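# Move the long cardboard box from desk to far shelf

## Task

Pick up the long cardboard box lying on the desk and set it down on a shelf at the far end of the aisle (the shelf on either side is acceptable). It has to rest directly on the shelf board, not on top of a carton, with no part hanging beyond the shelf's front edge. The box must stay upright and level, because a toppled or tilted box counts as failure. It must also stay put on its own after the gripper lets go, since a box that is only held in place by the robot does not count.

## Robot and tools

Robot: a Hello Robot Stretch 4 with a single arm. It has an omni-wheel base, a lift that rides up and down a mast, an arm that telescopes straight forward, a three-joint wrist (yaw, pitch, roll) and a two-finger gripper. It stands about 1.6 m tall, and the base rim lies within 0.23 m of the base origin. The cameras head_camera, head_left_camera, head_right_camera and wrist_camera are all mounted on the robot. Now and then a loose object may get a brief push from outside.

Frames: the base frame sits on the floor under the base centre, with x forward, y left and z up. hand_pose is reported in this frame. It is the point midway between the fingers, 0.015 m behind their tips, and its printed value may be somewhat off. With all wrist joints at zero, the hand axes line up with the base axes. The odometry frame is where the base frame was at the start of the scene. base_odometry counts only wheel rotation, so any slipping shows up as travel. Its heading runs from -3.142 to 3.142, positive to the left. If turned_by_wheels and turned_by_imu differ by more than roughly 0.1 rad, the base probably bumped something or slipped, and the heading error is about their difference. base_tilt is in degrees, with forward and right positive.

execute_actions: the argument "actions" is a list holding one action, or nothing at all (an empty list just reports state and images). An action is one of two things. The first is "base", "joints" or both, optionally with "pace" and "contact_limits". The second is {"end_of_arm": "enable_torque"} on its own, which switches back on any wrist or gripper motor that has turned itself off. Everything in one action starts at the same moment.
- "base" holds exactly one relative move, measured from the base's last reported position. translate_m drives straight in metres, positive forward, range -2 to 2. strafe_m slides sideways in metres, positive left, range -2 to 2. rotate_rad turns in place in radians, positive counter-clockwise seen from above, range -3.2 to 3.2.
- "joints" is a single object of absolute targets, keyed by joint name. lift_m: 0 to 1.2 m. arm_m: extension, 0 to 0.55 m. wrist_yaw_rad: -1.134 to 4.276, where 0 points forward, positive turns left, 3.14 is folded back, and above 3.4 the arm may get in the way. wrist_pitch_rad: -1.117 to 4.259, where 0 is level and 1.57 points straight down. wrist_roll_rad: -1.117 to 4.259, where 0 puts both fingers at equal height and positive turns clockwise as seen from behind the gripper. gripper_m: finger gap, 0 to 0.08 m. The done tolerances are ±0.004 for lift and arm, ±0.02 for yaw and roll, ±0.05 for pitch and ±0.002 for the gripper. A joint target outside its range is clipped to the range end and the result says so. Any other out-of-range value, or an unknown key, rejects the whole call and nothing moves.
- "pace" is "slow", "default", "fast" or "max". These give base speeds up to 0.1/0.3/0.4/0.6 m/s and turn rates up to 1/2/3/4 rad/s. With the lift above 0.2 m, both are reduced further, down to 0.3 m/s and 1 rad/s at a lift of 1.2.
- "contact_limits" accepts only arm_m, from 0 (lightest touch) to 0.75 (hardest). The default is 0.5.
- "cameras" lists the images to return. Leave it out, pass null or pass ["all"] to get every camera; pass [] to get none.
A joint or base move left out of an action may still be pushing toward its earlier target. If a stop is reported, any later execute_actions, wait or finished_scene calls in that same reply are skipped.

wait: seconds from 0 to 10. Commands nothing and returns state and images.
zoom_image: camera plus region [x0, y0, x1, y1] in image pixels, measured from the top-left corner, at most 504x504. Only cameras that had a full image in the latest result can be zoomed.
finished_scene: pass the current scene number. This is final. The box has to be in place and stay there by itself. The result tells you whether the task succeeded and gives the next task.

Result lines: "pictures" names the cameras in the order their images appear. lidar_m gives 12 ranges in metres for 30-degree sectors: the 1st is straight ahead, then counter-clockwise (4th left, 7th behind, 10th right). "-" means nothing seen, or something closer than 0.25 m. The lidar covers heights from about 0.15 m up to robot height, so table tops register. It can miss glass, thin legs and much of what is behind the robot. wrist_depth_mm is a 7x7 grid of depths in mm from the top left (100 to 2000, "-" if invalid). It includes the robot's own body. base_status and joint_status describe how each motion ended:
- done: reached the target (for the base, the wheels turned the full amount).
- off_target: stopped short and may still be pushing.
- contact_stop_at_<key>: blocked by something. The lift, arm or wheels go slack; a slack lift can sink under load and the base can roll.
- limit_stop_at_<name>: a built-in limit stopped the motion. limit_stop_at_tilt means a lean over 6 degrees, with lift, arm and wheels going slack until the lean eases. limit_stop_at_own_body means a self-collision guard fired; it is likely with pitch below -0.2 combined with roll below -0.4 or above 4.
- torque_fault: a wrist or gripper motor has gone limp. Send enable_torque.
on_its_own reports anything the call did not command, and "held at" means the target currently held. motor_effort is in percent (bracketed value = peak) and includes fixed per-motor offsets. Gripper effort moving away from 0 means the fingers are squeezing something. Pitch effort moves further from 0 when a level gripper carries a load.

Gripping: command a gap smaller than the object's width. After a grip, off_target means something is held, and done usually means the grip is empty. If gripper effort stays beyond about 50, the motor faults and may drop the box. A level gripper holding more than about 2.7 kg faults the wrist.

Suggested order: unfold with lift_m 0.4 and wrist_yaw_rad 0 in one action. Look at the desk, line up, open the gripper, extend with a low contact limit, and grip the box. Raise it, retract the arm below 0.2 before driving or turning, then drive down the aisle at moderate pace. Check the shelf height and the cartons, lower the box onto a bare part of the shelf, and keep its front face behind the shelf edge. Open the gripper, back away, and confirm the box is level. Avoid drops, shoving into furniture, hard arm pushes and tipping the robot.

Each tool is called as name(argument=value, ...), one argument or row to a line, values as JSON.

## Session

execute_actions(
  actions=[],
)

Scene clock: 0.00 s.
base_odometry: x=+0.000 y=+0.000 heading=+0.000 (m, m, rad; odometry frame)
turned_by_wheels: +0.000 (rad since the last result)
turned_by_imu: +0.000 (rad since the last result)
base_tilt: forward=+0.2 right=-0.7 (deg)
lidar_m: 0.72 0.72 0.78 1.17 1.05 1.07 1.48 2.93 1.76 1.12 1.54 1.05
base_status: not commanded
joint_positions: lift_m=+0.263 arm_m=+0.001 wrist_yaw_rad=+3.129 wrist_pitch_rad=+0.022 wrist_roll_rad=-0.005 gripper_m=+0.040
joint_status: not commanded
motor_effort: lift_m=+21 arm_m=-2 wrist_yaw_rad=+0 wrist_pitch_rad=-6 wrist_roll_rad=+0 gripper_m=+3 wheel_0=+0 wheel_1=-1 wheel_2=+0 (%)
hand_pose: x=-0.0400 y=+0.0902 z=+0.4370 quat_wxyz=(+0.006, -0.011, -0.003, +1.000) (m; base frame)
wrist_depth_mm: - 141 - - - 1863 1576 / - 130 - - - 1863 1618 / - 119 160 - - 1366 1160 / - 132 197 - - 1863 1618 / 137 - - - - 1921 1618 / 1618 - 1983 1921 1863 1756 1576 / 1205 1255 119 1229 108 1182 1118
pictures: head_camera, head_left_camera, head_right_camera, wrist_camera
camera_calibration (this result's frames):
wrist_camera: T_world_to_cam=[[0.0175255, 0.999071, -0.0393806, -0.0736339], [-0.0159637, -0.0391021, -0.999108, 0.503799], [-0.999719, 0.0181385, 0.0152636, 0.099329], [0, 0, 0, 1]] pos_world=[0.108634, 0.0914634, 0.498933]
Images, in order (width x height): head_camera 420x560, head_left_camera 420x672, head_right_camera 420x672, wrist_camera 616x392.

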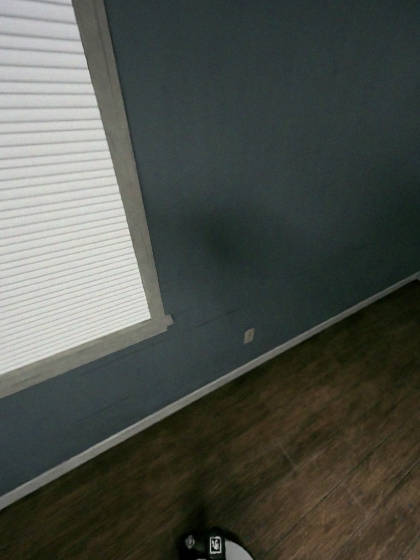

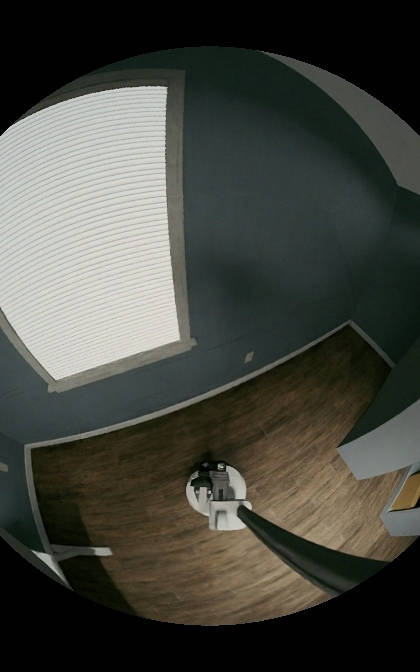

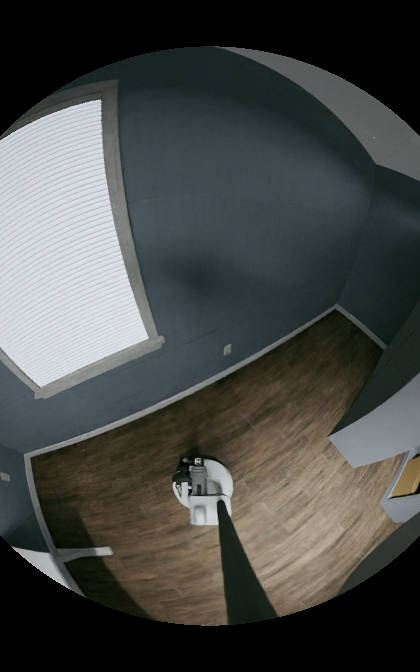

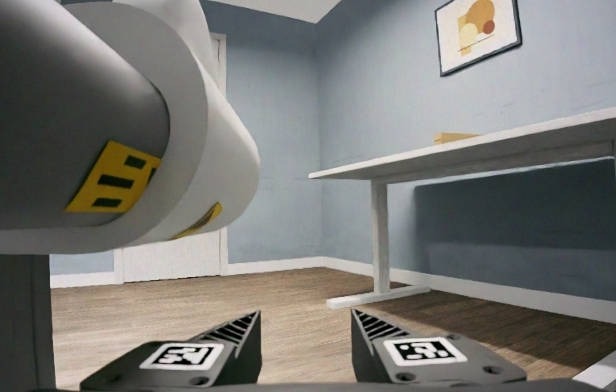

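Desk is behind-left; the wall is angled about 0.45 rad.

execute_actions(
  actions=[
    {"base":{"rotate_rad":2.0},"joints":{"lift_m":1.0,"wrist_yaw_rad":0.0,"wrist_pitch_rad":1.57,"gripper_m":0.08}},
  ],
  cameras=["head_camera","head_left_camera"],
)

Scene clock: 8.10 s.
base_odometry: x=+0.000 y=+0.000 heading=+2.000 (m, m, rad; odometry frame)
turned_by_wheels: +2.000 (rad since the last result)
turned_by_imu: +1.976 (rad since the last result)
base_tilt: forward=+0.2 right=-0.7 (deg)
lidar_m: 1.02 1.02 1.38 2.94 1.78 1.16 1.16 1.17 0.81 0.73 0.76 1.01
base_status: done
joint_positions: lift_m=+1.000 arm_m=+0.001 wrist_yaw_rad=+0.000 wrist_pitch_rad=+1.570 wrist_roll_rad=-0.005 gripper_m=+0.080
joint_status: all done
motor_effort: lift_m=+24(27) arm_m=-2(2) wrist_yaw_rad=-1(6) wrist_pitch_rad=-1(4) wrist_roll_rad=-1(1) gripper_m=+4(8) wheel_0=+1(7) wheel_1=+1(6) wheel_2=+1(7) (%)
hand_pose: x=+0.1716 y=-0.0874 z=+0.9653 quat_wxyz=(+0.707, -0.002, +0.707, +0.002) (m; base frame)
wrist_depth_mm: 1160 1160 1160 1160 1138 1138 917 / 1138 1160 1138 1118 1118 1138 931 / 1118 1118 1138 1118 1138 1118 960 / 1118 1118 1118 1118 1118 1098 991 / 1118 1118 1118 891 1118 1078 991 / 1078 1098 891 878 1098 1078 991 / - 106 866 878 615 - -
pictures: head_camera, head_left_camera
Images, in order (width x height): head_camera 420x560, head_left_camera 420x672.

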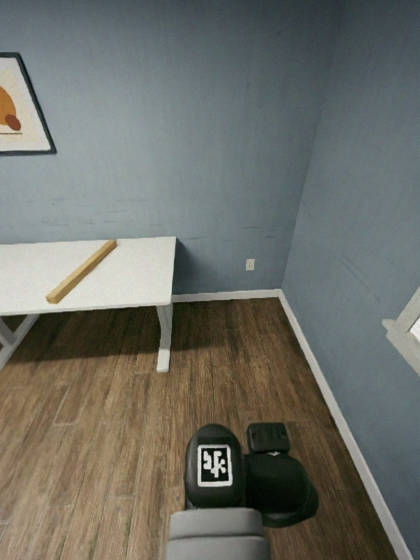

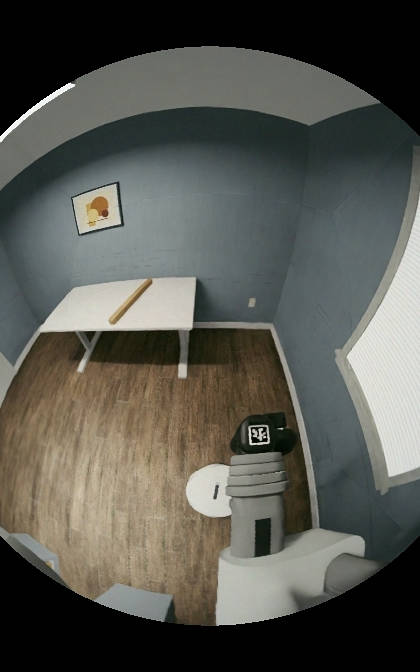

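execute_actions(
  actions=[
    {"base":{"strafe_m":0.85}},
  ],
  cameras=[],
)

execute_actions(
  actions=[
    {"base":{"translate_m":0.5}},
  ],
)

Scene clock: 20.63 s.
base_odometry: x=-0.773 y=-0.354 heading=+2.000 (m, m, rad; odometry frame)
turned_by_wheels: +0.000 (rad since the last result)
turned_by_imu: +0.000 (rad since the last result)
base_tilt: forward=+0.2 right=-0.7 (deg)
lidar_m: 0.95 0.98 2.19 2.09 2.20 1.27 1.11 1.14 1.70 1.57 1.64 1.01
base_status: done
joint_positions: lift_m=+1.000 arm_m=+0.001 wrist_yaw_rad=+0.000 wrist_pitch_rad=+1.570 wrist_roll_rad=-0.005 gripper_m=+0.080
joint_status: not commanded
motor_effort: lift_m=+23(24) arm_m=-2(1) wrist_yaw_rad=+0(1) wrist_pitch_rad=+0(0) wrist_roll_rad=-1(0) gripper_m=+1(4) wheel_0=+0(8) wheel_1=-1(11) wheel_2=+1(2) (%)
hand_pose: x=+0.1716 y=-0.0874 z=+0.9654 quat_wxyz=(+0.707, -0.002, +0.707, +0.002) (m; base frame)
wrist_depth_mm: 1138 1138 1160 1160 1138 1138 1138 / 1138 1118 1118 1138 1138 1138 1118 / 1138 1138 1098 1118 1118 1138 1138 / 1118 1138 1138 1138 1118 1118 1118 / 1118 1118 1098 891 1098 1098 1098 / 1098 1098 878 878 1078 1098 1098 / - 106 878 878 621 - -
pictures: none
No camera images: the call's "cameras" was empty. Leave "cameras" out to get every camera's image.

Scene clock: 23.80 s.
base_odometry: x=-0.981 y=+0.101 heading=+2.000 (m, m, rad; odometry frame)
turned_by_wheels: +0.000 (rad since the last result)
turned_by_imu: -0.001 (rad since the last result)
base_tilt: forward=+0.2 right=-0.6 (deg)
lidar_m: 0.46 0.46 0.66 2.08 2.16 1.74 1.62 1.67 1.66 1.54 0.70 0.50
base_status: done
joint_positions: lift_m=+1.000 arm_m=+0.001 wrist_yaw_rad=+0.000 wrist_pitch_rad=+1.570 wrist_roll_rad=-0.005 gripper_m=+0.080
joint_status: not commanded
motor_effort: lift_m=+22(22) arm_m=-1(1) wrist_yaw_rad=-1(1) wrist_pitch_rad=+1(2) wrist_roll_rad=+0(0) gripper_m=+4(4) wheel_0=+0(5) wheel_1=+1(9) wheel_2=+0(10) (%)
hand_pose: x=+0.1716 y=-0.0874 z=+0.9654 quat_wxyz=(+0.707, -0.002, +0.707, +0.002) (m; base frame)
wrist_depth_mm: 430 1160 1138 1160 1138 1160 1138 / 1118 1138 1118 1160 1118 1138 1138 / 1138 1118 1118 1118 1118 1118 1118 / 1118 1118 1118 1118 1118 1118 1098 / 1098 1098 1078 891 1098 1098 1098 / 1098 1118 878 891 1098 1078 1078 / - 106 866 866 615 - -
pictures: head_camera, head_left_camera, head_right_camera, wrist_camera
camera_calibration (this result's frames):
wrist_camera: T_world_to_cam=[[-0.0393069, -0.999221, 0.00359387, -0.085518], [-0.99851, 0.0391422, -0.0380326, 0.275774], [0.0378623, -0.00508346, -0.99927, 1.10543], [0, 0, 0, 1]] pos_world=[0.230148, -0.0906263, 1.11542]
Images, in order (width x height): head_camera 420x560, head_left_camera 420x672, head_right_camera 420x672, wrist_camera 616x392.

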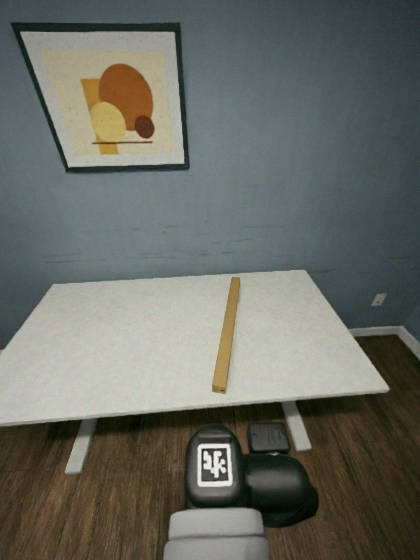

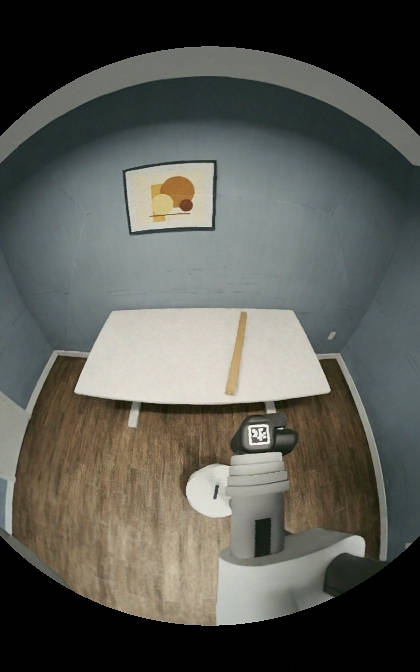

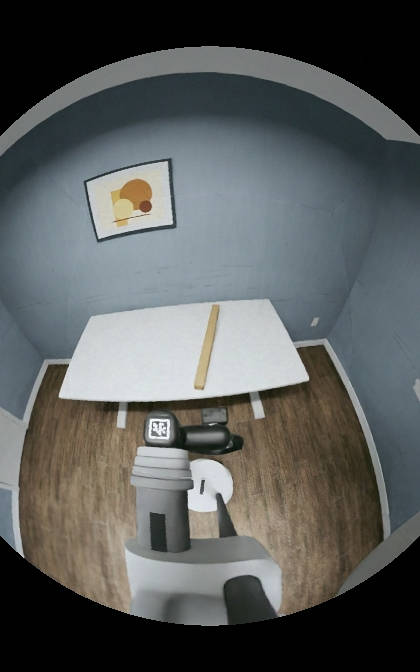

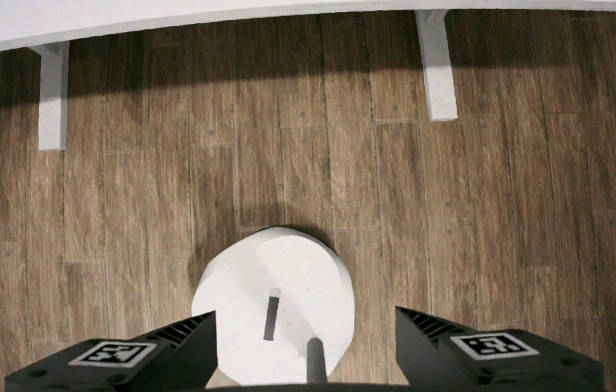

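execute_actions(
  actions=[
    {"base":{"translate_m":0.1},"joints":{"arm_m":0.53,"wrist_yaw_rad":-0.17,"lift_m":0.9}},
  ],
  cameras=["wrist_camera","head_right_camera"],
)

Scene clock: 30.77 s.
base_odometry: x=-1.023 y=+0.192 heading=+2.001 (m, m, rad; odometry frame)
turned_by_wheels: +0.000 (rad since the last result)
turned_by_imu: -0.001 (rad since the last result)
base_tilt: forward=+0.3 right=-0.7 (deg)
lidar_m: 0.36 0.37 0.50 2.10 2.20 1.83 1.72 1.76 1.66 1.55 0.55 0.37
base_status: done
joint_positions: lift_m=+0.900 arm_m=+0.529 wrist_yaw_rad=-0.170 wrist_pitch_rad=+1.570 wrist_roll_rad=-0.005 gripper_m=+0.080
joint_status: all done
motor_effort: lift_m=+18(19) arm_m=+5(5) wrist_yaw_rad=+0(5) wrist_pitch_rad=+0(2) wrist_roll_rad=+0(1) gripper_m=+3(2) wheel_0=+0(6) wheel_1=+0(12) wheel_2=+2(9) (%)
hand_pose: x=+0.6855 y=-0.0862 z=+0.8658 quat_wxyz=(+0.705, +0.058, +0.704, -0.058) (m; base frame)
wrist_depth_mm: 303 303 304 251 303 301 303 / 300 300 298 248 300 300 298 / 297 298 296 246 297 296 297 / 294 294 294 244 293 293 293 / 290 293 291 241 291 290 291 / 289 287 287 239 286 287 286 / - 106 285 236 222 - -
pictures: head_right_camera, wrist_camera
camera_calibration (this result's frames):
wrist_camera: T_world_to_cam=[[-0.207606, -0.978206, 0.00358979, 0.0534422], [-0.977529, 0.207322, -0.0381389, 0.785219], [0.0365634, -0.011427, -0.999266, 0.986747], [0, 0, 0, 1]] pos_world=[0.74259, -0.0992401, 1.01578]
Images, in order (width x height): head_right_camera 420x672, wrist_camera 616x392.

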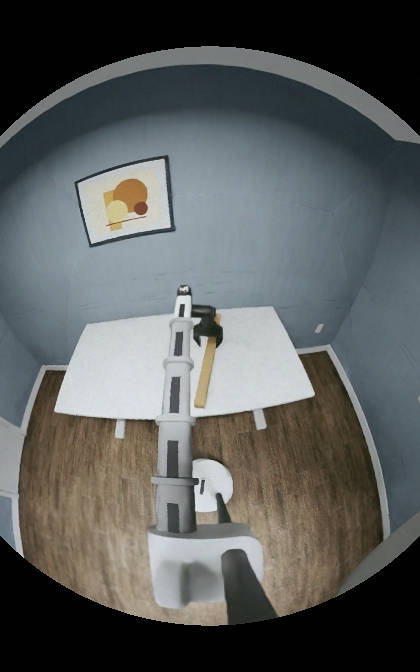

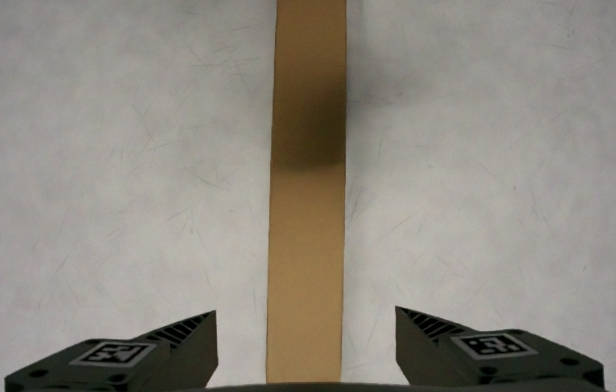

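execute_actions(
  actions=[
    {"base":{"strafe_m":0.012},"joints":{"lift_m":0.83,"wrist_yaw_rad":-0.2}},
  ],
  cameras=[],
)

execute_actions(
  actions=[
    {"joints":{"lift_m":0.775},"pace":"slow"},
  ],
  cameras=["wrist_camera"],
)

execute_actions(
  actions=[
    {"joints":{"gripper_m":0.02}},
  ],
  cameras=[],
)

execute_actions(
  actions=[
    {"joints":{"lift_m":0.9},"pace":"slow"},
  ],
  cameras=["head_camera","head_right_camera"],
)

Scene clock: 39.60 s.
base_odometry: x=-1.034 y=+0.187 heading=+2.001 (m, m, rad; odometry frame)
turned_by_wheels: +0.000 (rad since the last result)
turned_by_imu: -0.001 (rad since the last result)
base_tilt: forward=+0.2 right=-0.7 (deg)
lidar_m: 0.34 0.36 0.50 2.07 2.18 1.85 1.72 1.76 1.67 1.57 0.54 0.38
base_status: done
joint_positions: lift_m=+0.830 arm_m=+0.529 wrist_yaw_rad=-0.200 wrist_pitch_rad=+1.570 wrist_roll_rad=-0.005 gripper_m=+0.080
joint_status: all done
motor_effort: lift_m=+18(18) arm_m=+4(4) wrist_yaw_rad=-1(3) wrist_pitch_rad=-3(1) wrist_roll_rad=+0(0) gripper_m=+5(3) wheel_0=-1(7) wheel_1=+1(8) wheel_2=+0(1) (%)
hand_pose: x=+0.6829 y=-0.0857 z=+0.7958 quat_wxyz=(+0.704, +0.068, +0.704, -0.069) (m; base frame)
wrist_depth_mm: 231 231 231 179 230 230 - / 229 229 229 177 228 228 228 / 226 226 226 175 225 225 226 / 224 224 224 174 223 224 223 / 221 221 222 172 220 220 220 / 219 220 220 170 171 219 218 / - 106 217 168 164 - -
pictures: none
No camera images: the call's "cameras" was empty. Leave "cameras" out to get every camera's image.

Scene clock: 40.93 s.
base_odometry: x=-1.034 y=+0.187 heading=+2.001 (m, m, rad; odometry frame)
turned_by_wheels: +0.000 (rad since the last result)
turned_by_imu: +0.000 (rad since the last result)
base_tilt: forward=+0.2 right=-0.7 (deg)
lidar_m: 0.35 0.37 0.50 2.08 2.18 1.84 1.71 1.76 1.67 1.56 0.54 0.37
base_status: not commanded
joint_positions: lift_m=+0.775 arm_m=+0.529 wrist_yaw_rad=-0.200 wrist_pitch_rad=+1.570 wrist_roll_rad=-0.005 gripper_m=+0.080
joint_status: all done
motor_effort: lift_m=+18(13) arm_m=+5(5) wrist_yaw_rad=-1(1) wrist_pitch_rad=-2(0) wrist_roll_rad=+0(0) gripper_m=+3(2) wheel_0=-1(1) wheel_1=+1(1) wheel_2=+0(0) (%)
hand_pose: x=+0.6829 y=-0.0857 z=+0.7408 quat_wxyz=(+0.704, +0.068, +0.704, -0.069) (m; base frame)
wrist_depth_mm: 174 174 174 122 123 173 - / 172 172 172 121 121 172 172 / 170 171 170 120 120 170 170 / 169 169 169 118 119 168 168 / 167 167 167 117 118 167 166 / 165 165 165 116 116 165 165 / - 106 163 115 115 - -
pictures: wrist_camera
camera_calibration (this result's frames):
wrist_camera: T_world_to_cam=[[-0.236593, -0.971602, 0.00359605, 0.0741805], [-0.97094, 0.236291, -0.0379797, 0.775698], [0.0360515, -0.0124773, -0.999272, 0.862223], [0, 0, 0, 1]] pos_world=[0.739622, -0.100458, 0.890789]
Images, in order (width x height): wrist_camera 616x392.

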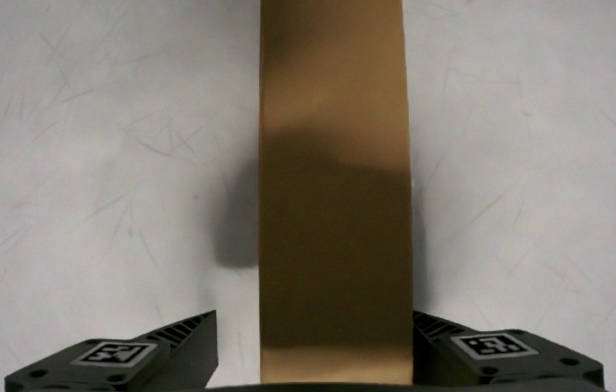

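Scene clock: 42.00 s.
base_odometry: x=-1.034 y=+0.187 heading=+2.001 (m, m, rad; odometry frame)
turned_by_wheels: +0.000 (rad since the last result)
turned_by_imu: +0.000 (rad since the last result)
base_tilt: forward=+0.2 right=-0.7 (deg)
lidar_m: 0.36 0.37 0.50 2.05 2.18 1.84 1.71 1.77 1.66 1.55 0.54 0.37
base_status: not commanded
joint_positions: lift_m=+0.775 arm_m=+0.529 wrist_yaw_rad=-0.200 wrist_pitch_rad=+1.570 wrist_roll_rad=-0.005 gripper_m=+0.049
joint_status: gripper_m off_target (ended at +0.049, target +0.020)
on_its_own: gripper_m is held at +0.043, not at your +0.020, by its contact guard: the fingers met something
motor_effort: lift_m=+18(18) arm_m=+5(4) wrist_yaw_rad=-1(2) wrist_pitch_rad=+2(4) wrist_roll_rad=+0(0) gripper_m=-40(37) wheel_0=-2(2) wheel_1=+1(1) wheel_2=+0(0) (%)
hand_pose: x=+0.6829 y=-0.0857 z=+0.7408 quat_wxyz=(+0.704, +0.069, +0.704, -0.069) (m; base frame)
wrist_depth_mm: 174 174 173 122 174 174 - / 173 172 171 121 171 172 172 / 171 171 170 120 170 170 170 / 169 169 168 119 168 168 168 / 167 167 166 117 166 167 167 / 165 165 139 116 165 165 165 / 164 163 115 115 115 - -
pictures: none
No camera images: the call's "cameras" was empty. Leave "cameras" out to get every camera's image.

Scene clock: 43.87 s.
base_odometry: x=-1.034 y=+0.187 heading=+2.001 (m, m, rad; odometry frame)
turned_by_wheels: +0.000 (rad since the last result)
turned_by_imu: +0.000 (rad since the last result)
base_tilt: forward=+0.3 right=-0.7 (deg)
lidar_m: 0.36 0.39 0.49 2.07 2.18 1.83 1.71 1.76 1.67 1.56 0.54 0.38
base_status: not commanded
joint_positions: lift_m=+0.900 arm_m=+0.529 wrist_yaw_rad=-0.200 wrist_pitch_rad=+1.570 wrist_roll_rad=-0.005 gripper_m=+0.049
joint_status: all done
on_its_own: gripper_m is held at +0.043, not at your +0.020, by its contact guard: the fingers met something
motor_effort: lift_m=+25(26) arm_m=+5(5) wrist_yaw_rad=-1(0) wrist_pitch_rad=-1(0) wrist_roll_rad=+1(0) gripper_m=-40(37) wheel_0=-1(1) wheel_1=+1(1) wheel_2=+0(0) (%)
hand_pose: x=+0.6828 y=-0.0857 z=+0.8653 quat_wxyz=(+0.704, +0.069, +0.704, -0.069) (m; base frame)
wrist_depth_mm: 303 303 301 122 303 301 304 / 301 298 298 121 298 300 298 / 297 297 294 120 296 297 296 / 294 294 293 119 291 291 293 / 290 290 289 117 289 290 290 / 286 289 139 116 286 286 286 / 286 285 115 115 115 - -
pictures: head_camera, head_right_camera
Images, in order (width x height): head_camera 420x560, head_right_camera 420x672.

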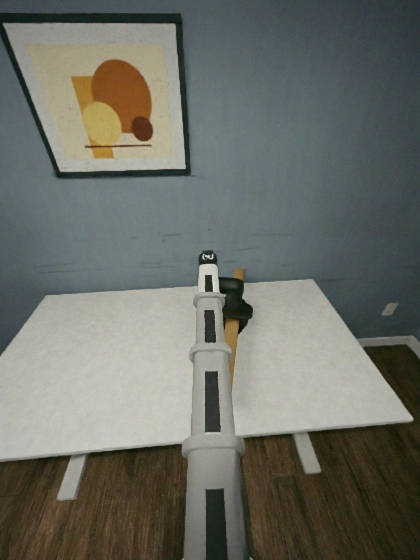

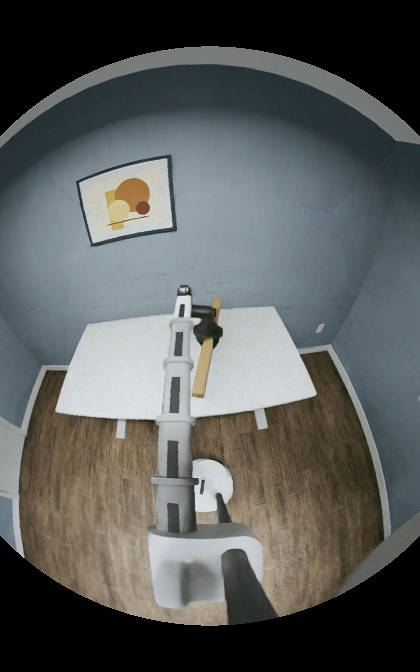

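Back off, configure, turn to see the aisle.

execute_actions(
  actions=[
    {"base":{"translate_m":-0.6},"joints":{"arm_m":0.2,"wrist_yaw_rad":1.57}},
  ],
  cameras=[],
)

execute_actions(
  actions=[
    {"base":{"rotate_rad":3.05},"joints":{"arm_m":0.0},"pace":"slow"},
  ],
)

Scene clock: 50.93 s.
base_odometry: x=-0.784 y=-0.359 heading=+2.000 (m, m, rad; odometry frame)
turned_by_wheels: +0.000 (rad since the last result)
turned_by_imu: -0.001 (rad since the last result)
base_tilt: forward=+0.2 right=-0.7 (deg)
lidar_m: 0.42 0.45 2.17 2.08 2.17 1.24 1.09 1.15 1.71 1.59 1.62 0.44
base_status: done
joint_positions: lift_m=+0.900 arm_m=+0.201 wrist_yaw_rad=+1.570 wrist_pitch_rad=+1.570 wrist_roll_rad=-0.005 gripper_m=+0.049
joint_status: all done
on_its_own: gripper_m is held at +0.043, not at your +0.020, by its contact guard: the fingers met something
motor_effort: lift_m=+24(24) arm_m=-5(6) wrist_yaw_rad=+1(8) wrist_pitch_rad=-1(1) wrist_roll_rad=+0(1) gripper_m=-40(38) wheel_0=+0(6) wheel_1=-2(11) wheel_2=+0(8) (%)
hand_pose: x=+0.4591 y=+0.0000 z=+0.8653 quat_wxyz=(+0.499, -0.501, +0.499, +0.501) (m; base frame)
wrist_depth_mm: 1060 1025 1025 122 1025 1042 1025 / 1025 1060 1042 121 1042 1042 1025 / 1042 1025 1025 120 1008 1025 1025 / 809 798 866 118 1025 1008 1008 / 798 798 798 117 991 991 976 / 788 788 139 116 976 991 976 / 991 976 115 115 115 - 991
pictures: none
No camera images: the call's "cameras" was empty. Leave "cameras" out to get every camera's image.

Scene clock: 55.27 s.
base_odometry: x=-0.784 y=-0.359 heading=-1.233 (m, m, rad; odometry frame)
turned_by_wheels: +3.049 (rad since the last result)
turned_by_imu: +3.015 (rad since the last result)
base_tilt: forward=+0.3 right=-0.6 (deg)
lidar_m: 1.11 0.25 0.32 1.61 1.64 1.07 0.95 0.97 1.20 2.06 0.31 0.25
base_status: done
joint_positions: lift_m=+0.900 arm_m=+0.001 wrist_yaw_rad=+1.570 wrist_pitch_rad=+1.570 wrist_roll_rad=-0.005 gripper_m=+0.049
joint_status: all done
on_its_own: gripper_m is held at +0.043, not at your +0.020, by its contact guard: the fingers met something
motor_effort: lift_m=+24(24) arm_m=-5(6) wrist_yaw_rad=+0(1) wrist_pitch_rad=-3(1) wrist_roll_rad=-1(1) gripper_m=-38(39) wheel_0=+0(3) wheel_1=-4(3) wheel_2=-3(7) (%)
hand_pose: x=+0.2595 y=+0.0000 z=+0.8653 quat_wxyz=(+0.499, -0.501, +0.499, +0.501) (m; base frame)
wrist_depth_mm: 1042 1042 1060 122 1042 1042 1042 / 1042 1025 1042 121 1025 1025 1042 / 1025 1042 798 120 1008 1025 1025 / 1025 809 809 119 1008 991 991 / 991 798 788 117 1008 1008 1008 / 1008 778 139 116 1008 976 991 / 442 991 115 115 115 - 976
pictures: head_camera, head_left_camera, head_right_camera, wrist_camera
camera_calibration (this result's frames):
wrist_camera: T_world_to_cam=[[0.999171, -0.0405563, 0.00359967, -0.263816], [-0.0403912, -0.998465, -0.0378853, 0.10756], [0.00513063, 0.0377085, -0.999276, 1.01103], [0, 0, 0, 1]] pos_world=[0.262754, 0.0585714, 1.01532]
Images, in order (width x height): head_camera 420x560, head_left_camera 420x672, head_right_camera 420x672, wrist_camera 616x392.

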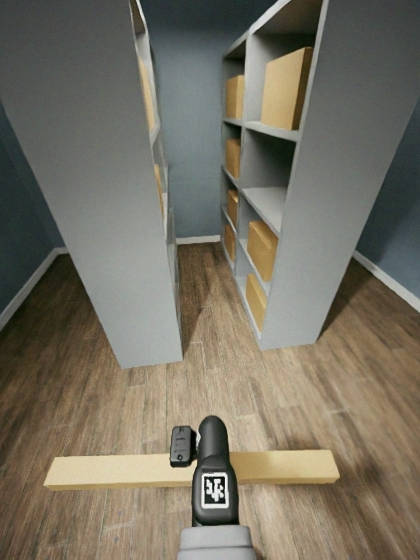

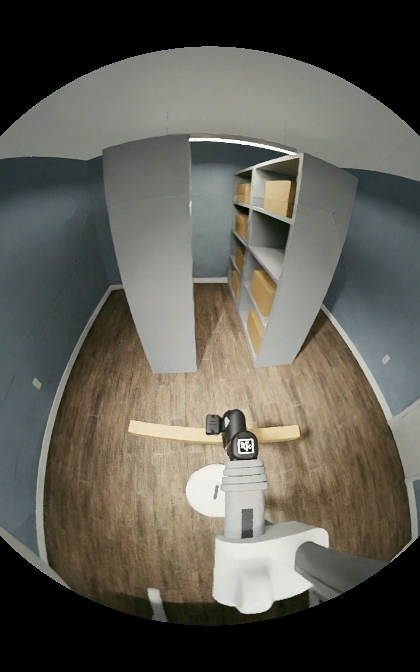

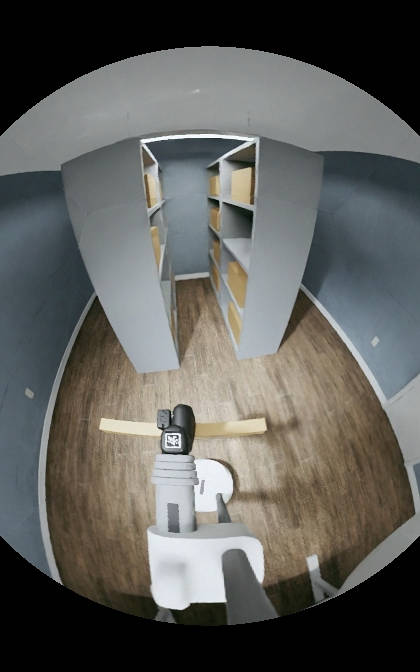

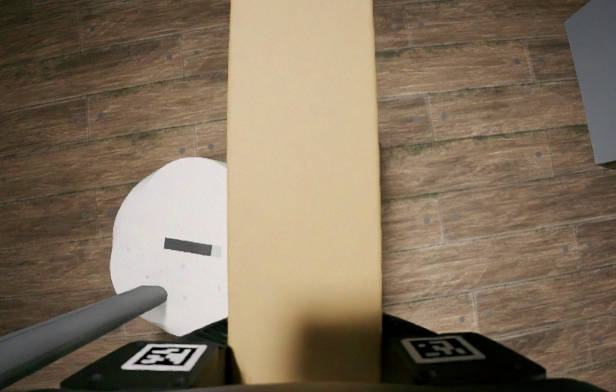

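execute_actions(
  actions=[
    {"base":{"rotate_rad":-1.445},"pace":"slow"},
  ],
  cameras=[],
)

execute_actions(
  actions=[
    {"base":{"translate_m":0.25}},
  ],
  cameras=[],
)

execute_actions(
  actions=[
    {"base":{"strafe_m":0.8}},
  ],
)

Scene clock: 64.80 s.
base_odometry: x=-0.784 y=-0.359 heading=-2.678 (m, m, rad; odometry frame)
turned_by_wheels: -1.445 (rad since the last result)
turned_by_imu: -1.430 (rad since the last result)
base_tilt: forward=+0.2 right=-0.8 (deg)
lidar_m: 2.06 0.25 0.33 1.11 1.17 1.71 1.61 1.66 0.99 0.95 0.32 0.25
base_status: done
joint_positions: lift_m=+0.900 arm_m=+0.001 wrist_yaw_rad=+1.570 wrist_pitch_rad=+1.570 wrist_roll_rad=-0.005 gripper_m=+0.049
joint_status: not commanded
on_its_own: gripper_m is held at +0.043, not at your +0.020, by its contact guard: the fingers met something
motor_effort: lift_m=+23(24) arm_m=-5(5) wrist_yaw_rad=+1(1) wrist_pitch_rad=-3(1) wrist_roll_rad=+0(1) gripper_m=-40(38) wheel_0=+2(3) wheel_1=+3(9) wheel_2=+1(6) (%)
hand_pose: x=+0.2595 y=+0.0000 z=+0.8653 quat_wxyz=(+0.499, -0.501, +0.499, +0.501) (m; base frame)
wrist_depth_mm: 1060 1042 1060 122 1042 1042 1042 / 1042 1042 1042 121 1025 1042 1025 / 1025 1025 809 120 1025 1025 1008 / 1025 809 798 119 1025 1008 1008 / 1008 798 788 117 991 1008 991 / 976 778 139 116 976 991 1008 / 442 991 115 115 115 - 991
pictures: none
No camera images: the call's "cameras" was empty. Leave "cameras" out to get every camera's image.

Scene clock: 67.07 s.
base_odometry: x=-1.007 y=-0.471 heading=-2.678 (m, m, rad; odometry frame)
turned_by_wheels: +0.000 (rad since the last result)
turned_by_imu: +0.000 (rad since the last result)
base_tilt: forward=+0.2 right=-0.7 (deg)
lidar_m: 1.81 0.25 0.33 1.15 1.16 1.99 1.88 1.94 1.01 0.95 0.30 0.25
base_status: done
joint_positions: lift_m=+0.900 arm_m=+0.001 wrist_yaw_rad=+1.570 wrist_pitch_rad=+1.570 wrist_roll_rad=-0.005 gripper_m=+0.049
joint_status: not commanded
on_its_own: gripper_m is held at +0.043, not at your +0.020, by its contact guard: the fingers met something
motor_effort: lift_m=+23(24) arm_m=-4(5) wrist_yaw_rad=-1(0) wrist_pitch_rad=+0(2) wrist_roll_rad=+0(1) gripper_m=-40(38) wheel_0=+2(4) wheel_1=+0(6) wheel_2=+0(10) (%)
hand_pose: x=+0.2594 y=+0.0000 z=+0.8653 quat_wxyz=(+0.499, -0.501, +0.499, +0.501) (m; base frame)
wrist_depth_mm: 1060 1060 1060 122 1042 1025 1060 / 1042 1060 1025 121 1025 1025 1042 / 1042 1025 809 120 1008 1025 1008 / 1008 809 798 118 1025 991 1008 / 1008 788 798 117 1008 991 991 / 991 788 139 116 991 991 991 / 442 976 115 115 115 - 976
pictures: none
No camera images: the call's "cameras" was empty. Leave "cameras" out to get every camera's image.

Scene clock: 71.07 s.
base_odometry: x=-0.649 y=-1.186 heading=-2.678 (m, m, rad; odometry frame)
turned_by_wheels: +0.000 (rad since the last result)
turned_by_imu: +0.001 (rad since the last result)
base_tilt: forward=+0.2 right=-0.7 (deg)
lidar_m: 1.84 0.25 0.34 1.15 0.45 0.46 1.87 1.93 1.82 1.74 0.32 0.25
base_status: done
joint_positions: lift_m=+0.900 arm_m=+0.001 wrist_yaw_rad=+1.570 wrist_pitch_rad=+1.570 wrist_roll_rad=-0.005 gripper_m=+0.049
joint_status: not commanded
on_its_own: gripper_m is held at +0.043, not at your +0.020, by its contact guard: the fingers met something
motor_effort: lift_m=+23(24) arm_m=-5(5) wrist_yaw_rad=+1(0) wrist_pitch_rad=+1(0) wrist_roll_rad=-1(1) gripper_m=-42(41) wheel_0=+0(9) wheel_1=+1(13) wheel_2=+0(1) (%)
hand_pose: x=+0.2594 y=+0.0000 z=+0.8654 quat_wxyz=(+0.499, -0.501, +0.499, +0.501) (m; base frame)
wrist_depth_mm: 960 1060 1042 122 512 530 525 / 931 1042 1025 121 683 715 1042 / 1025 1042 809 120 1025 1025 1042 / 1008 809 809 119 1008 1008 1008 / 1008 798 788 117 1008 1008 1008 / 991 778 139 116 991 991 976 / 445 976 115 115 114 - 976
pictures: head_camera, head_left_camera, head_right_camera, wrist_camera
camera_calibration (this result's frames):
wrist_camera: T_world_to_cam=[[0.999172, -0.0405361, 0.00360168, -0.263784], [-0.0403712, -0.998468, -0.0378346, 0.107503], [0.00512983, 0.0376579, -0.999278, 1.01108], [0, 0, 0, 1]] pos_world=[0.262719, 0.05857, 1.01537]
Images, in order (width x height): head_camera 420x560, head_left_camera 420x672, head_right_camera 420x672, wrist_camera 616x392.

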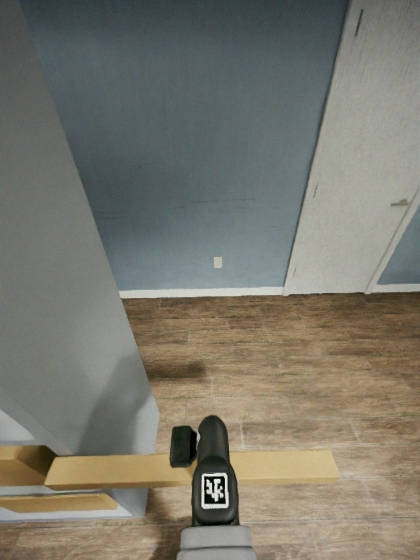

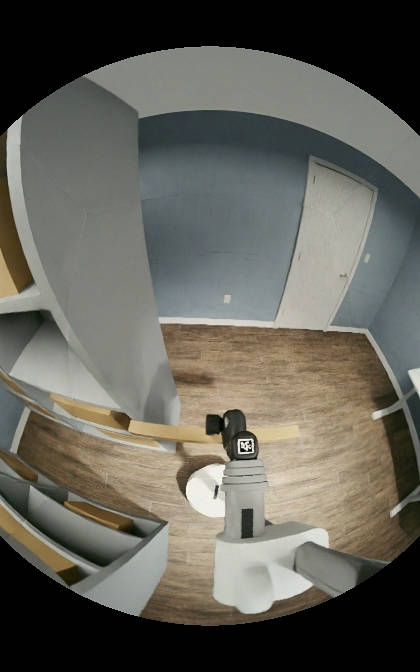

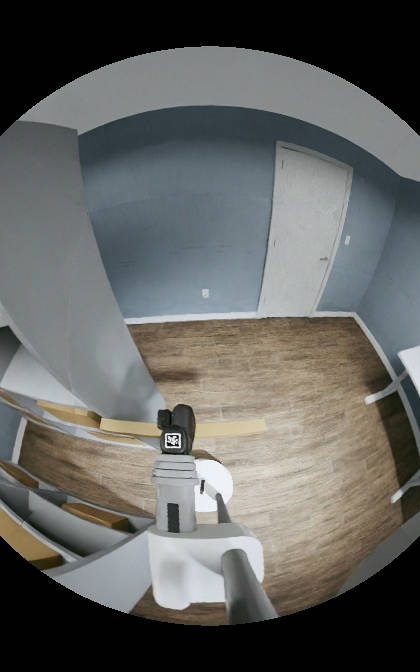

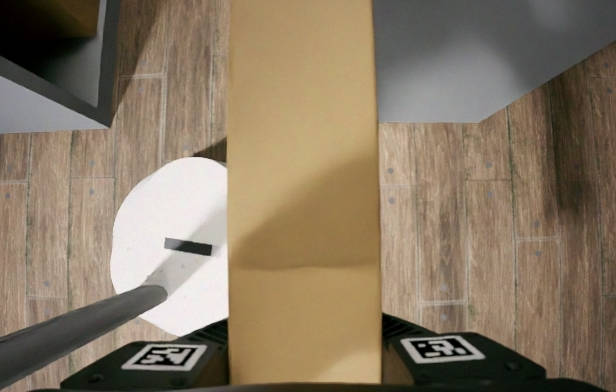

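execute_actions(
  actions=[
    {"base":{"translate_m":-0.015},"pace":"slow"},
  ],
  cameras=[],
)

execute_actions(
  actions=[
    {"base":{"strafe_m":0.35},"pace":"slow"},
  ],
)

Scene clock: 83.53 s.
base_odometry: x=-0.636 y=-1.179 heading=-2.678 (m, m, rad; odometry frame)
turned_by_wheels: +0.000 (rad since the last result)
turned_by_imu: -0.001 (rad since the last result)
base_tilt: forward=+0.2 right=-0.7 (deg)
lidar_m: 1.85 0.25 0.33 1.19 0.44 0.46 1.86 1.92 1.82 1.75 0.32 0.25
base_status: done
joint_positions: lift_m=+0.900 arm_m=+0.001 wrist_yaw_rad=+1.570 wrist_pitch_rad=+1.570 wrist_roll_rad=-0.005 gripper_m=+0.049
joint_status: not commanded
on_its_own: gripper_m is held at +0.043, not at your +0.020, by its contact guard: the fingers met something
motor_effort: lift_m=+23(23) arm_m=-5(5) wrist_yaw_rad=+1(0) wrist_pitch_rad=-1(2) wrist_roll_rad=-1(1) gripper_m=-42(39) wheel_0=-1(7) wheel_1=-2(3) wheel_2=+2(4) (%)
hand_pose: x=+0.2594 y=+0.0000 z=+0.8654 quat_wxyz=(+0.499, -0.501, +0.499, +0.501) (m; base frame)
wrist_depth_mm: 976 1042 1042 122 517 530 525 / 842 1042 1025 121 676 723 1025 / 1025 1025 809 120 1025 1025 1042 / 1025 809 798 119 1008 991 1008 / 1008 798 809 117 1008 1025 1008 / 991 778 139 116 1008 991 976 / 442 976 115 115 115 - 960
pictures: none
No camera images: the call's "cameras" was empty. Leave "cameras" out to get every camera's image.

Scene clock: 88.17 s.
base_odometry: x=-0.479 y=-1.492 heading=-2.679 (m, m, rad; odometry frame)
turned_by_wheels: -0.001 (rad since the last result)
turned_by_imu: -0.069 (rad since the last result)
base_tilt: forward=+0.2 right=-0.7 (deg)
lidar_m: 0.26 0.25 0.33 0.90 0.48 0.34 0.31 1.92 2.24 2.06 0.32 0.25
base_status: done
joint_positions: lift_m=+0.900 arm_m=+0.000 wrist_yaw_rad=+1.559 wrist_pitch_rad=+1.579 wrist_roll_rad=-0.003 gripper_m=+0.049
joint_status: not commanded
on_its_own: gripper_m is held at +0.043, not at your +0.020, by its contact guard: the fingers met something; wrist_yaw_rad is at rest, and its effort (+31) is outside its rest range (-13 to +13); wrist_pitch_rad is at rest, and its effort (-26) is outside its rest range (-23 to +23)
motor_effort: lift_m=+20(23) arm_m=+0(5) wrist_yaw_rad=+31(58) wrist_pitch_rad=-26(45) wrist_roll_rad=-7(17) gripper_m=-40(37) wheel_0=-12(21) wheel_1=+4(7) wheel_2=-10(15) (%)
hand_pose: x=+0.2586 y=-0.0028 z=+0.8656 quat_wxyz=(+0.500, -0.500, +0.504, +0.496) (m; base frame)
wrist_depth_mm: 878 1042 1042 122 330 349 - / 866 1025 1025 121 452 488 - / 878 1025 809 120 484 480 - / 931 798 798 118 119 - - / 946 788 788 117 118 - - / 991 750 139 116 129 - - / 452 1008 115 115 115 - -
pictures: head_camera, head_left_camera, head_right_camera, wrist_camera
camera_calibration (this result's frames):
wrist_camera: T_world_to_cam=[[0.99858, -0.0531265, 0.00396655, -0.263205], [-0.0529893, -0.998171, -0.0290855, 0.1004], [0.00550451, 0.028834, -0.999569, 1.01156], [0, 0, 0, 1]] pos_world=[0.262584, 0.0570657, 1.01509]
Images, in order (width x height): head_camera 420x560, head_left_camera 420x672, head_right_camera 420x672, wrist_camera 616x392.

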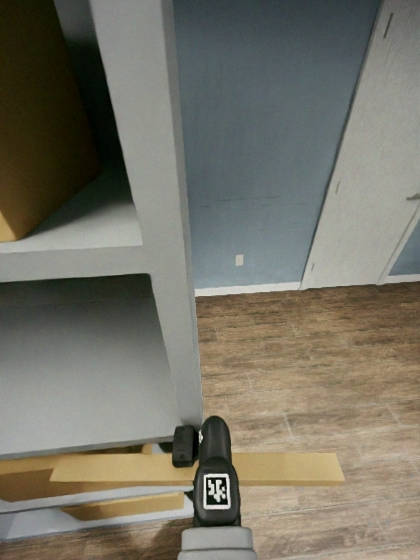

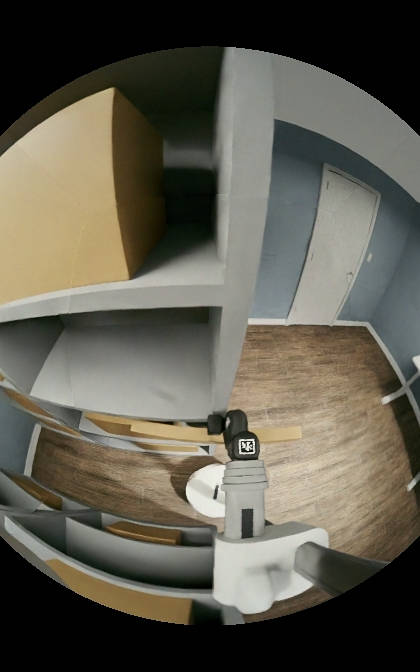

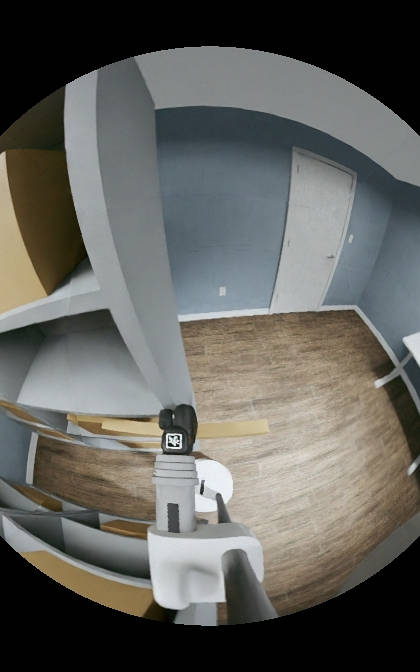

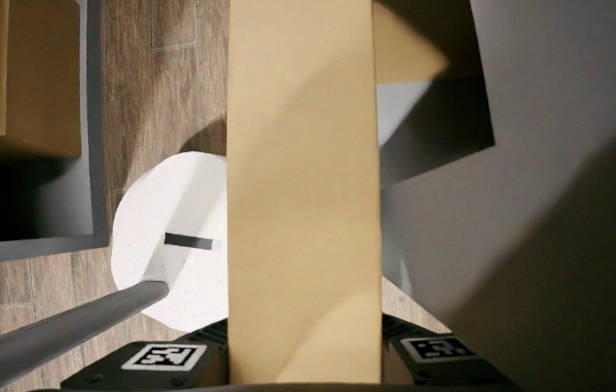

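execute_actions(
  actions=[
    {"base":{"strafe_m":-0.2},"pace":"slow"},
  ],
  cameras=[],
)

execute_actions(
  actions=[
    {"base":{"rotate_rad":0.065},"pace":"slow"},
  ],
  cameras=[],
)

execute_actions(
  actions=[
    {"base":{"translate_m":-0.05},"pace":"slow"},
  ],
)

Scene clock: 100.70 s.
base_odometry: x=-0.568 y=-1.313 heading=-2.679 (m, m, rad; odometry frame)
turned_by_wheels: +0.000 (rad since the last result)
turned_by_imu: -0.001 (rad since the last result)
base_tilt: forward=+0.2 right=-0.7 (deg)
lidar_m: 1.86 0.25 0.30 0.95 0.45 0.34 0.63 1.91 1.98 1.88 0.34 0.25
base_status: done
joint_positions: lift_m=+0.900 arm_m=+0.000 wrist_yaw_rad=+1.570 wrist_pitch_rad=+1.570 wrist_roll_rad=-0.005 gripper_m=+0.049
joint_status: not commanded
on_its_own: gripper_m is held at +0.043, not at your +0.020, by its contact guard: the fingers met something
motor_effort: lift_m=+20(20) arm_m=+0(0) wrist_yaw_rad=+2(29) wrist_pitch_rad=-1(28) wrist_roll_rad=-2(7) gripper_m=-39(39) wheel_0=+2(9) wheel_1=-1(7) wheel_2=+0(8) (%)
hand_pose: x=+0.2586 y=+0.0000 z=+0.8656 quat_wxyz=(+0.499, -0.501, +0.499, +0.501) (m; base frame)
wrist_depth_mm: 854 1042 1042 122 315 342 347 / 931 1025 1025 121 427 477 488 / 960 1025 809 120 715 891 1008 / 1025 809 809 119 1025 1008 1008 / 1008 798 788 117 1008 1008 1008 / 1008 788 139 116 976 991 976 / 442 976 115 115 115 - 976
pictures: none
No camera images: the call's "cameras" was empty. Leave "cameras" out to get every camera's image.

Scene clock: 101.50 s.
base_odometry: x=-0.568 y=-1.313 heading=-2.614 (m, m, rad; odometry frame)
turned_by_wheels: +0.064 (rad since the last result)
turned_by_imu: +0.064 (rad since the last result)
base_tilt: forward=+0.2 right=-0.7 (deg)
lidar_m: 0.77 0.25 0.33 1.18 0.44 0.36 1.85 1.94 1.96 1.87 0.32 0.25
base_status: done
joint_positions: lift_m=+0.900 arm_m=+0.000 wrist_yaw_rad=+1.570 wrist_pitch_rad=+1.570 wrist_roll_rad=-0.005 gripper_m=+0.049
joint_status: not commanded
on_its_own: gripper_m is held at +0.043, not at your +0.020, by its contact guard: the fingers met something
motor_effort: lift_m=+20(20) arm_m=+0(1) wrist_yaw_rad=+1(2) wrist_pitch_rad=-3(1) wrist_roll_rad=-1(1) gripper_m=-36(40) wheel_0=-3(2) wheel_1=-2(8) wheel_2=-2(6) (%)
hand_pose: x=+0.2586 y=+0.0000 z=+0.8656 quat_wxyz=(+0.499, -0.501, +0.499, +0.501) (m; base frame)
wrist_depth_mm: 809 1042 1042 122 273 286 283 / 976 1025 1042 121 364 392 384 / 960 1025 809 119 591 676 668 / 1008 809 788 118 1025 1025 1008 / 991 798 798 118 991 991 991 / 991 778 139 116 976 991 991 / 442 991 115 115 115 - 976
pictures: none
No camera images: the call's "cameras" was empty. Leave "cameras" out to get every camera's image.

Scene clock: 103.20 s.
base_odometry: x=-0.525 y=-1.288 heading=-2.615 (m, m, rad; odometry frame)
turned_by_wheels: +0.000 (rad since the last result)
turned_by_imu: -0.001 (rad since the last result)
base_tilt: forward=+0.2 right=-0.7 (deg)
lidar_m: 0.77 0.25 0.33 1.00 0.34 0.31 1.82 1.89 1.96 1.87 0.31 0.25
base_status: done
joint_positions: lift_m=+0.900 arm_m=+0.000 wrist_yaw_rad=+1.570 wrist_pitch_rad=+1.570 wrist_roll_rad=-0.005 gripper_m=+0.049
joint_status: not commanded
on_its_own: gripper_m is held at +0.043, not at your +0.020, by its contact guard: the fingers met something
motor_effort: lift_m=+20(20) arm_m=+0(0) wrist_yaw_rad=+1(1) wrist_pitch_rad=-1(1) wrist_roll_rad=-1(2) gripper_m=-38(38) wheel_0=-3(4) wheel_1=-3(4) wheel_2=+1(5) (%)
hand_pose: x=+0.2586 y=+0.0000 z=+0.8656 quat_wxyz=(+0.499, -0.501, +0.499, +0.501) (m; base frame)
wrist_depth_mm: 778 1008 1042 122 307 287 283 / 960 1025 1042 121 394 389 387 / 820 1008 809 120 591 676 668 / 1008 809 798 119 1008 1008 1008 / 1008 798 788 117 991 991 1008 / 991 778 139 116 976 1008 1008 / 439 991 115 115 115 - 976
pictures: head_camera, head_left_camera, head_right_camera, wrist_camera
camera_calibration (this result's frames):
wrist_camera: T_world_to_cam=[[0.999148, -0.0411205, 0.00360645, -0.262921], [-0.0409556, -0.998449, -0.0377107, 0.107478], [0.00515154, 0.0375309, -0.999282, 1.01132], [0, 0, 0, 1]] pos_world=[0.261889, 0.058544, 1.01559]
Images, in order (width x height): head_camera 420x560, head_left_camera 420x672, head_right_camera 420x672, wrist_camera 616x392.

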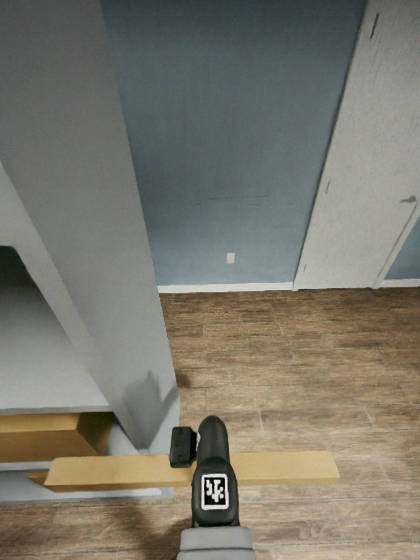

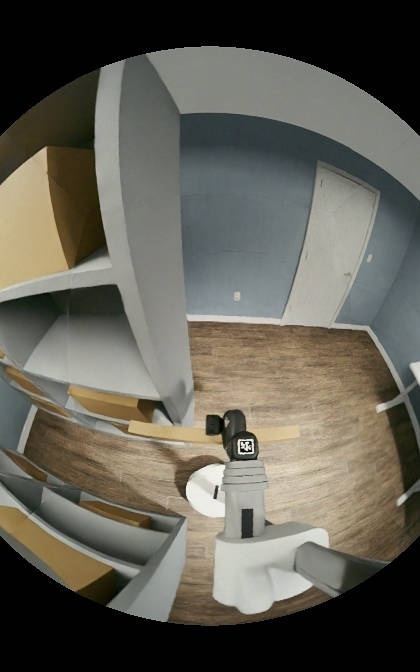

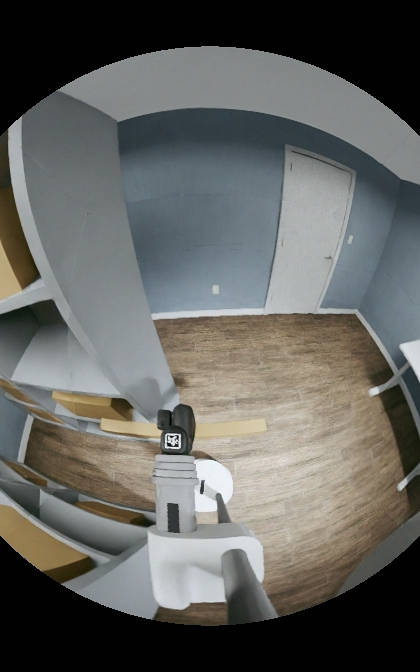

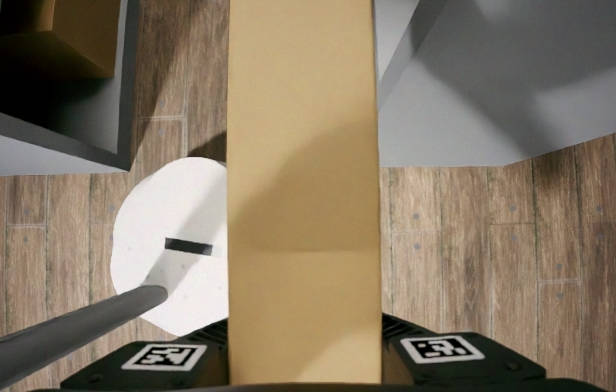

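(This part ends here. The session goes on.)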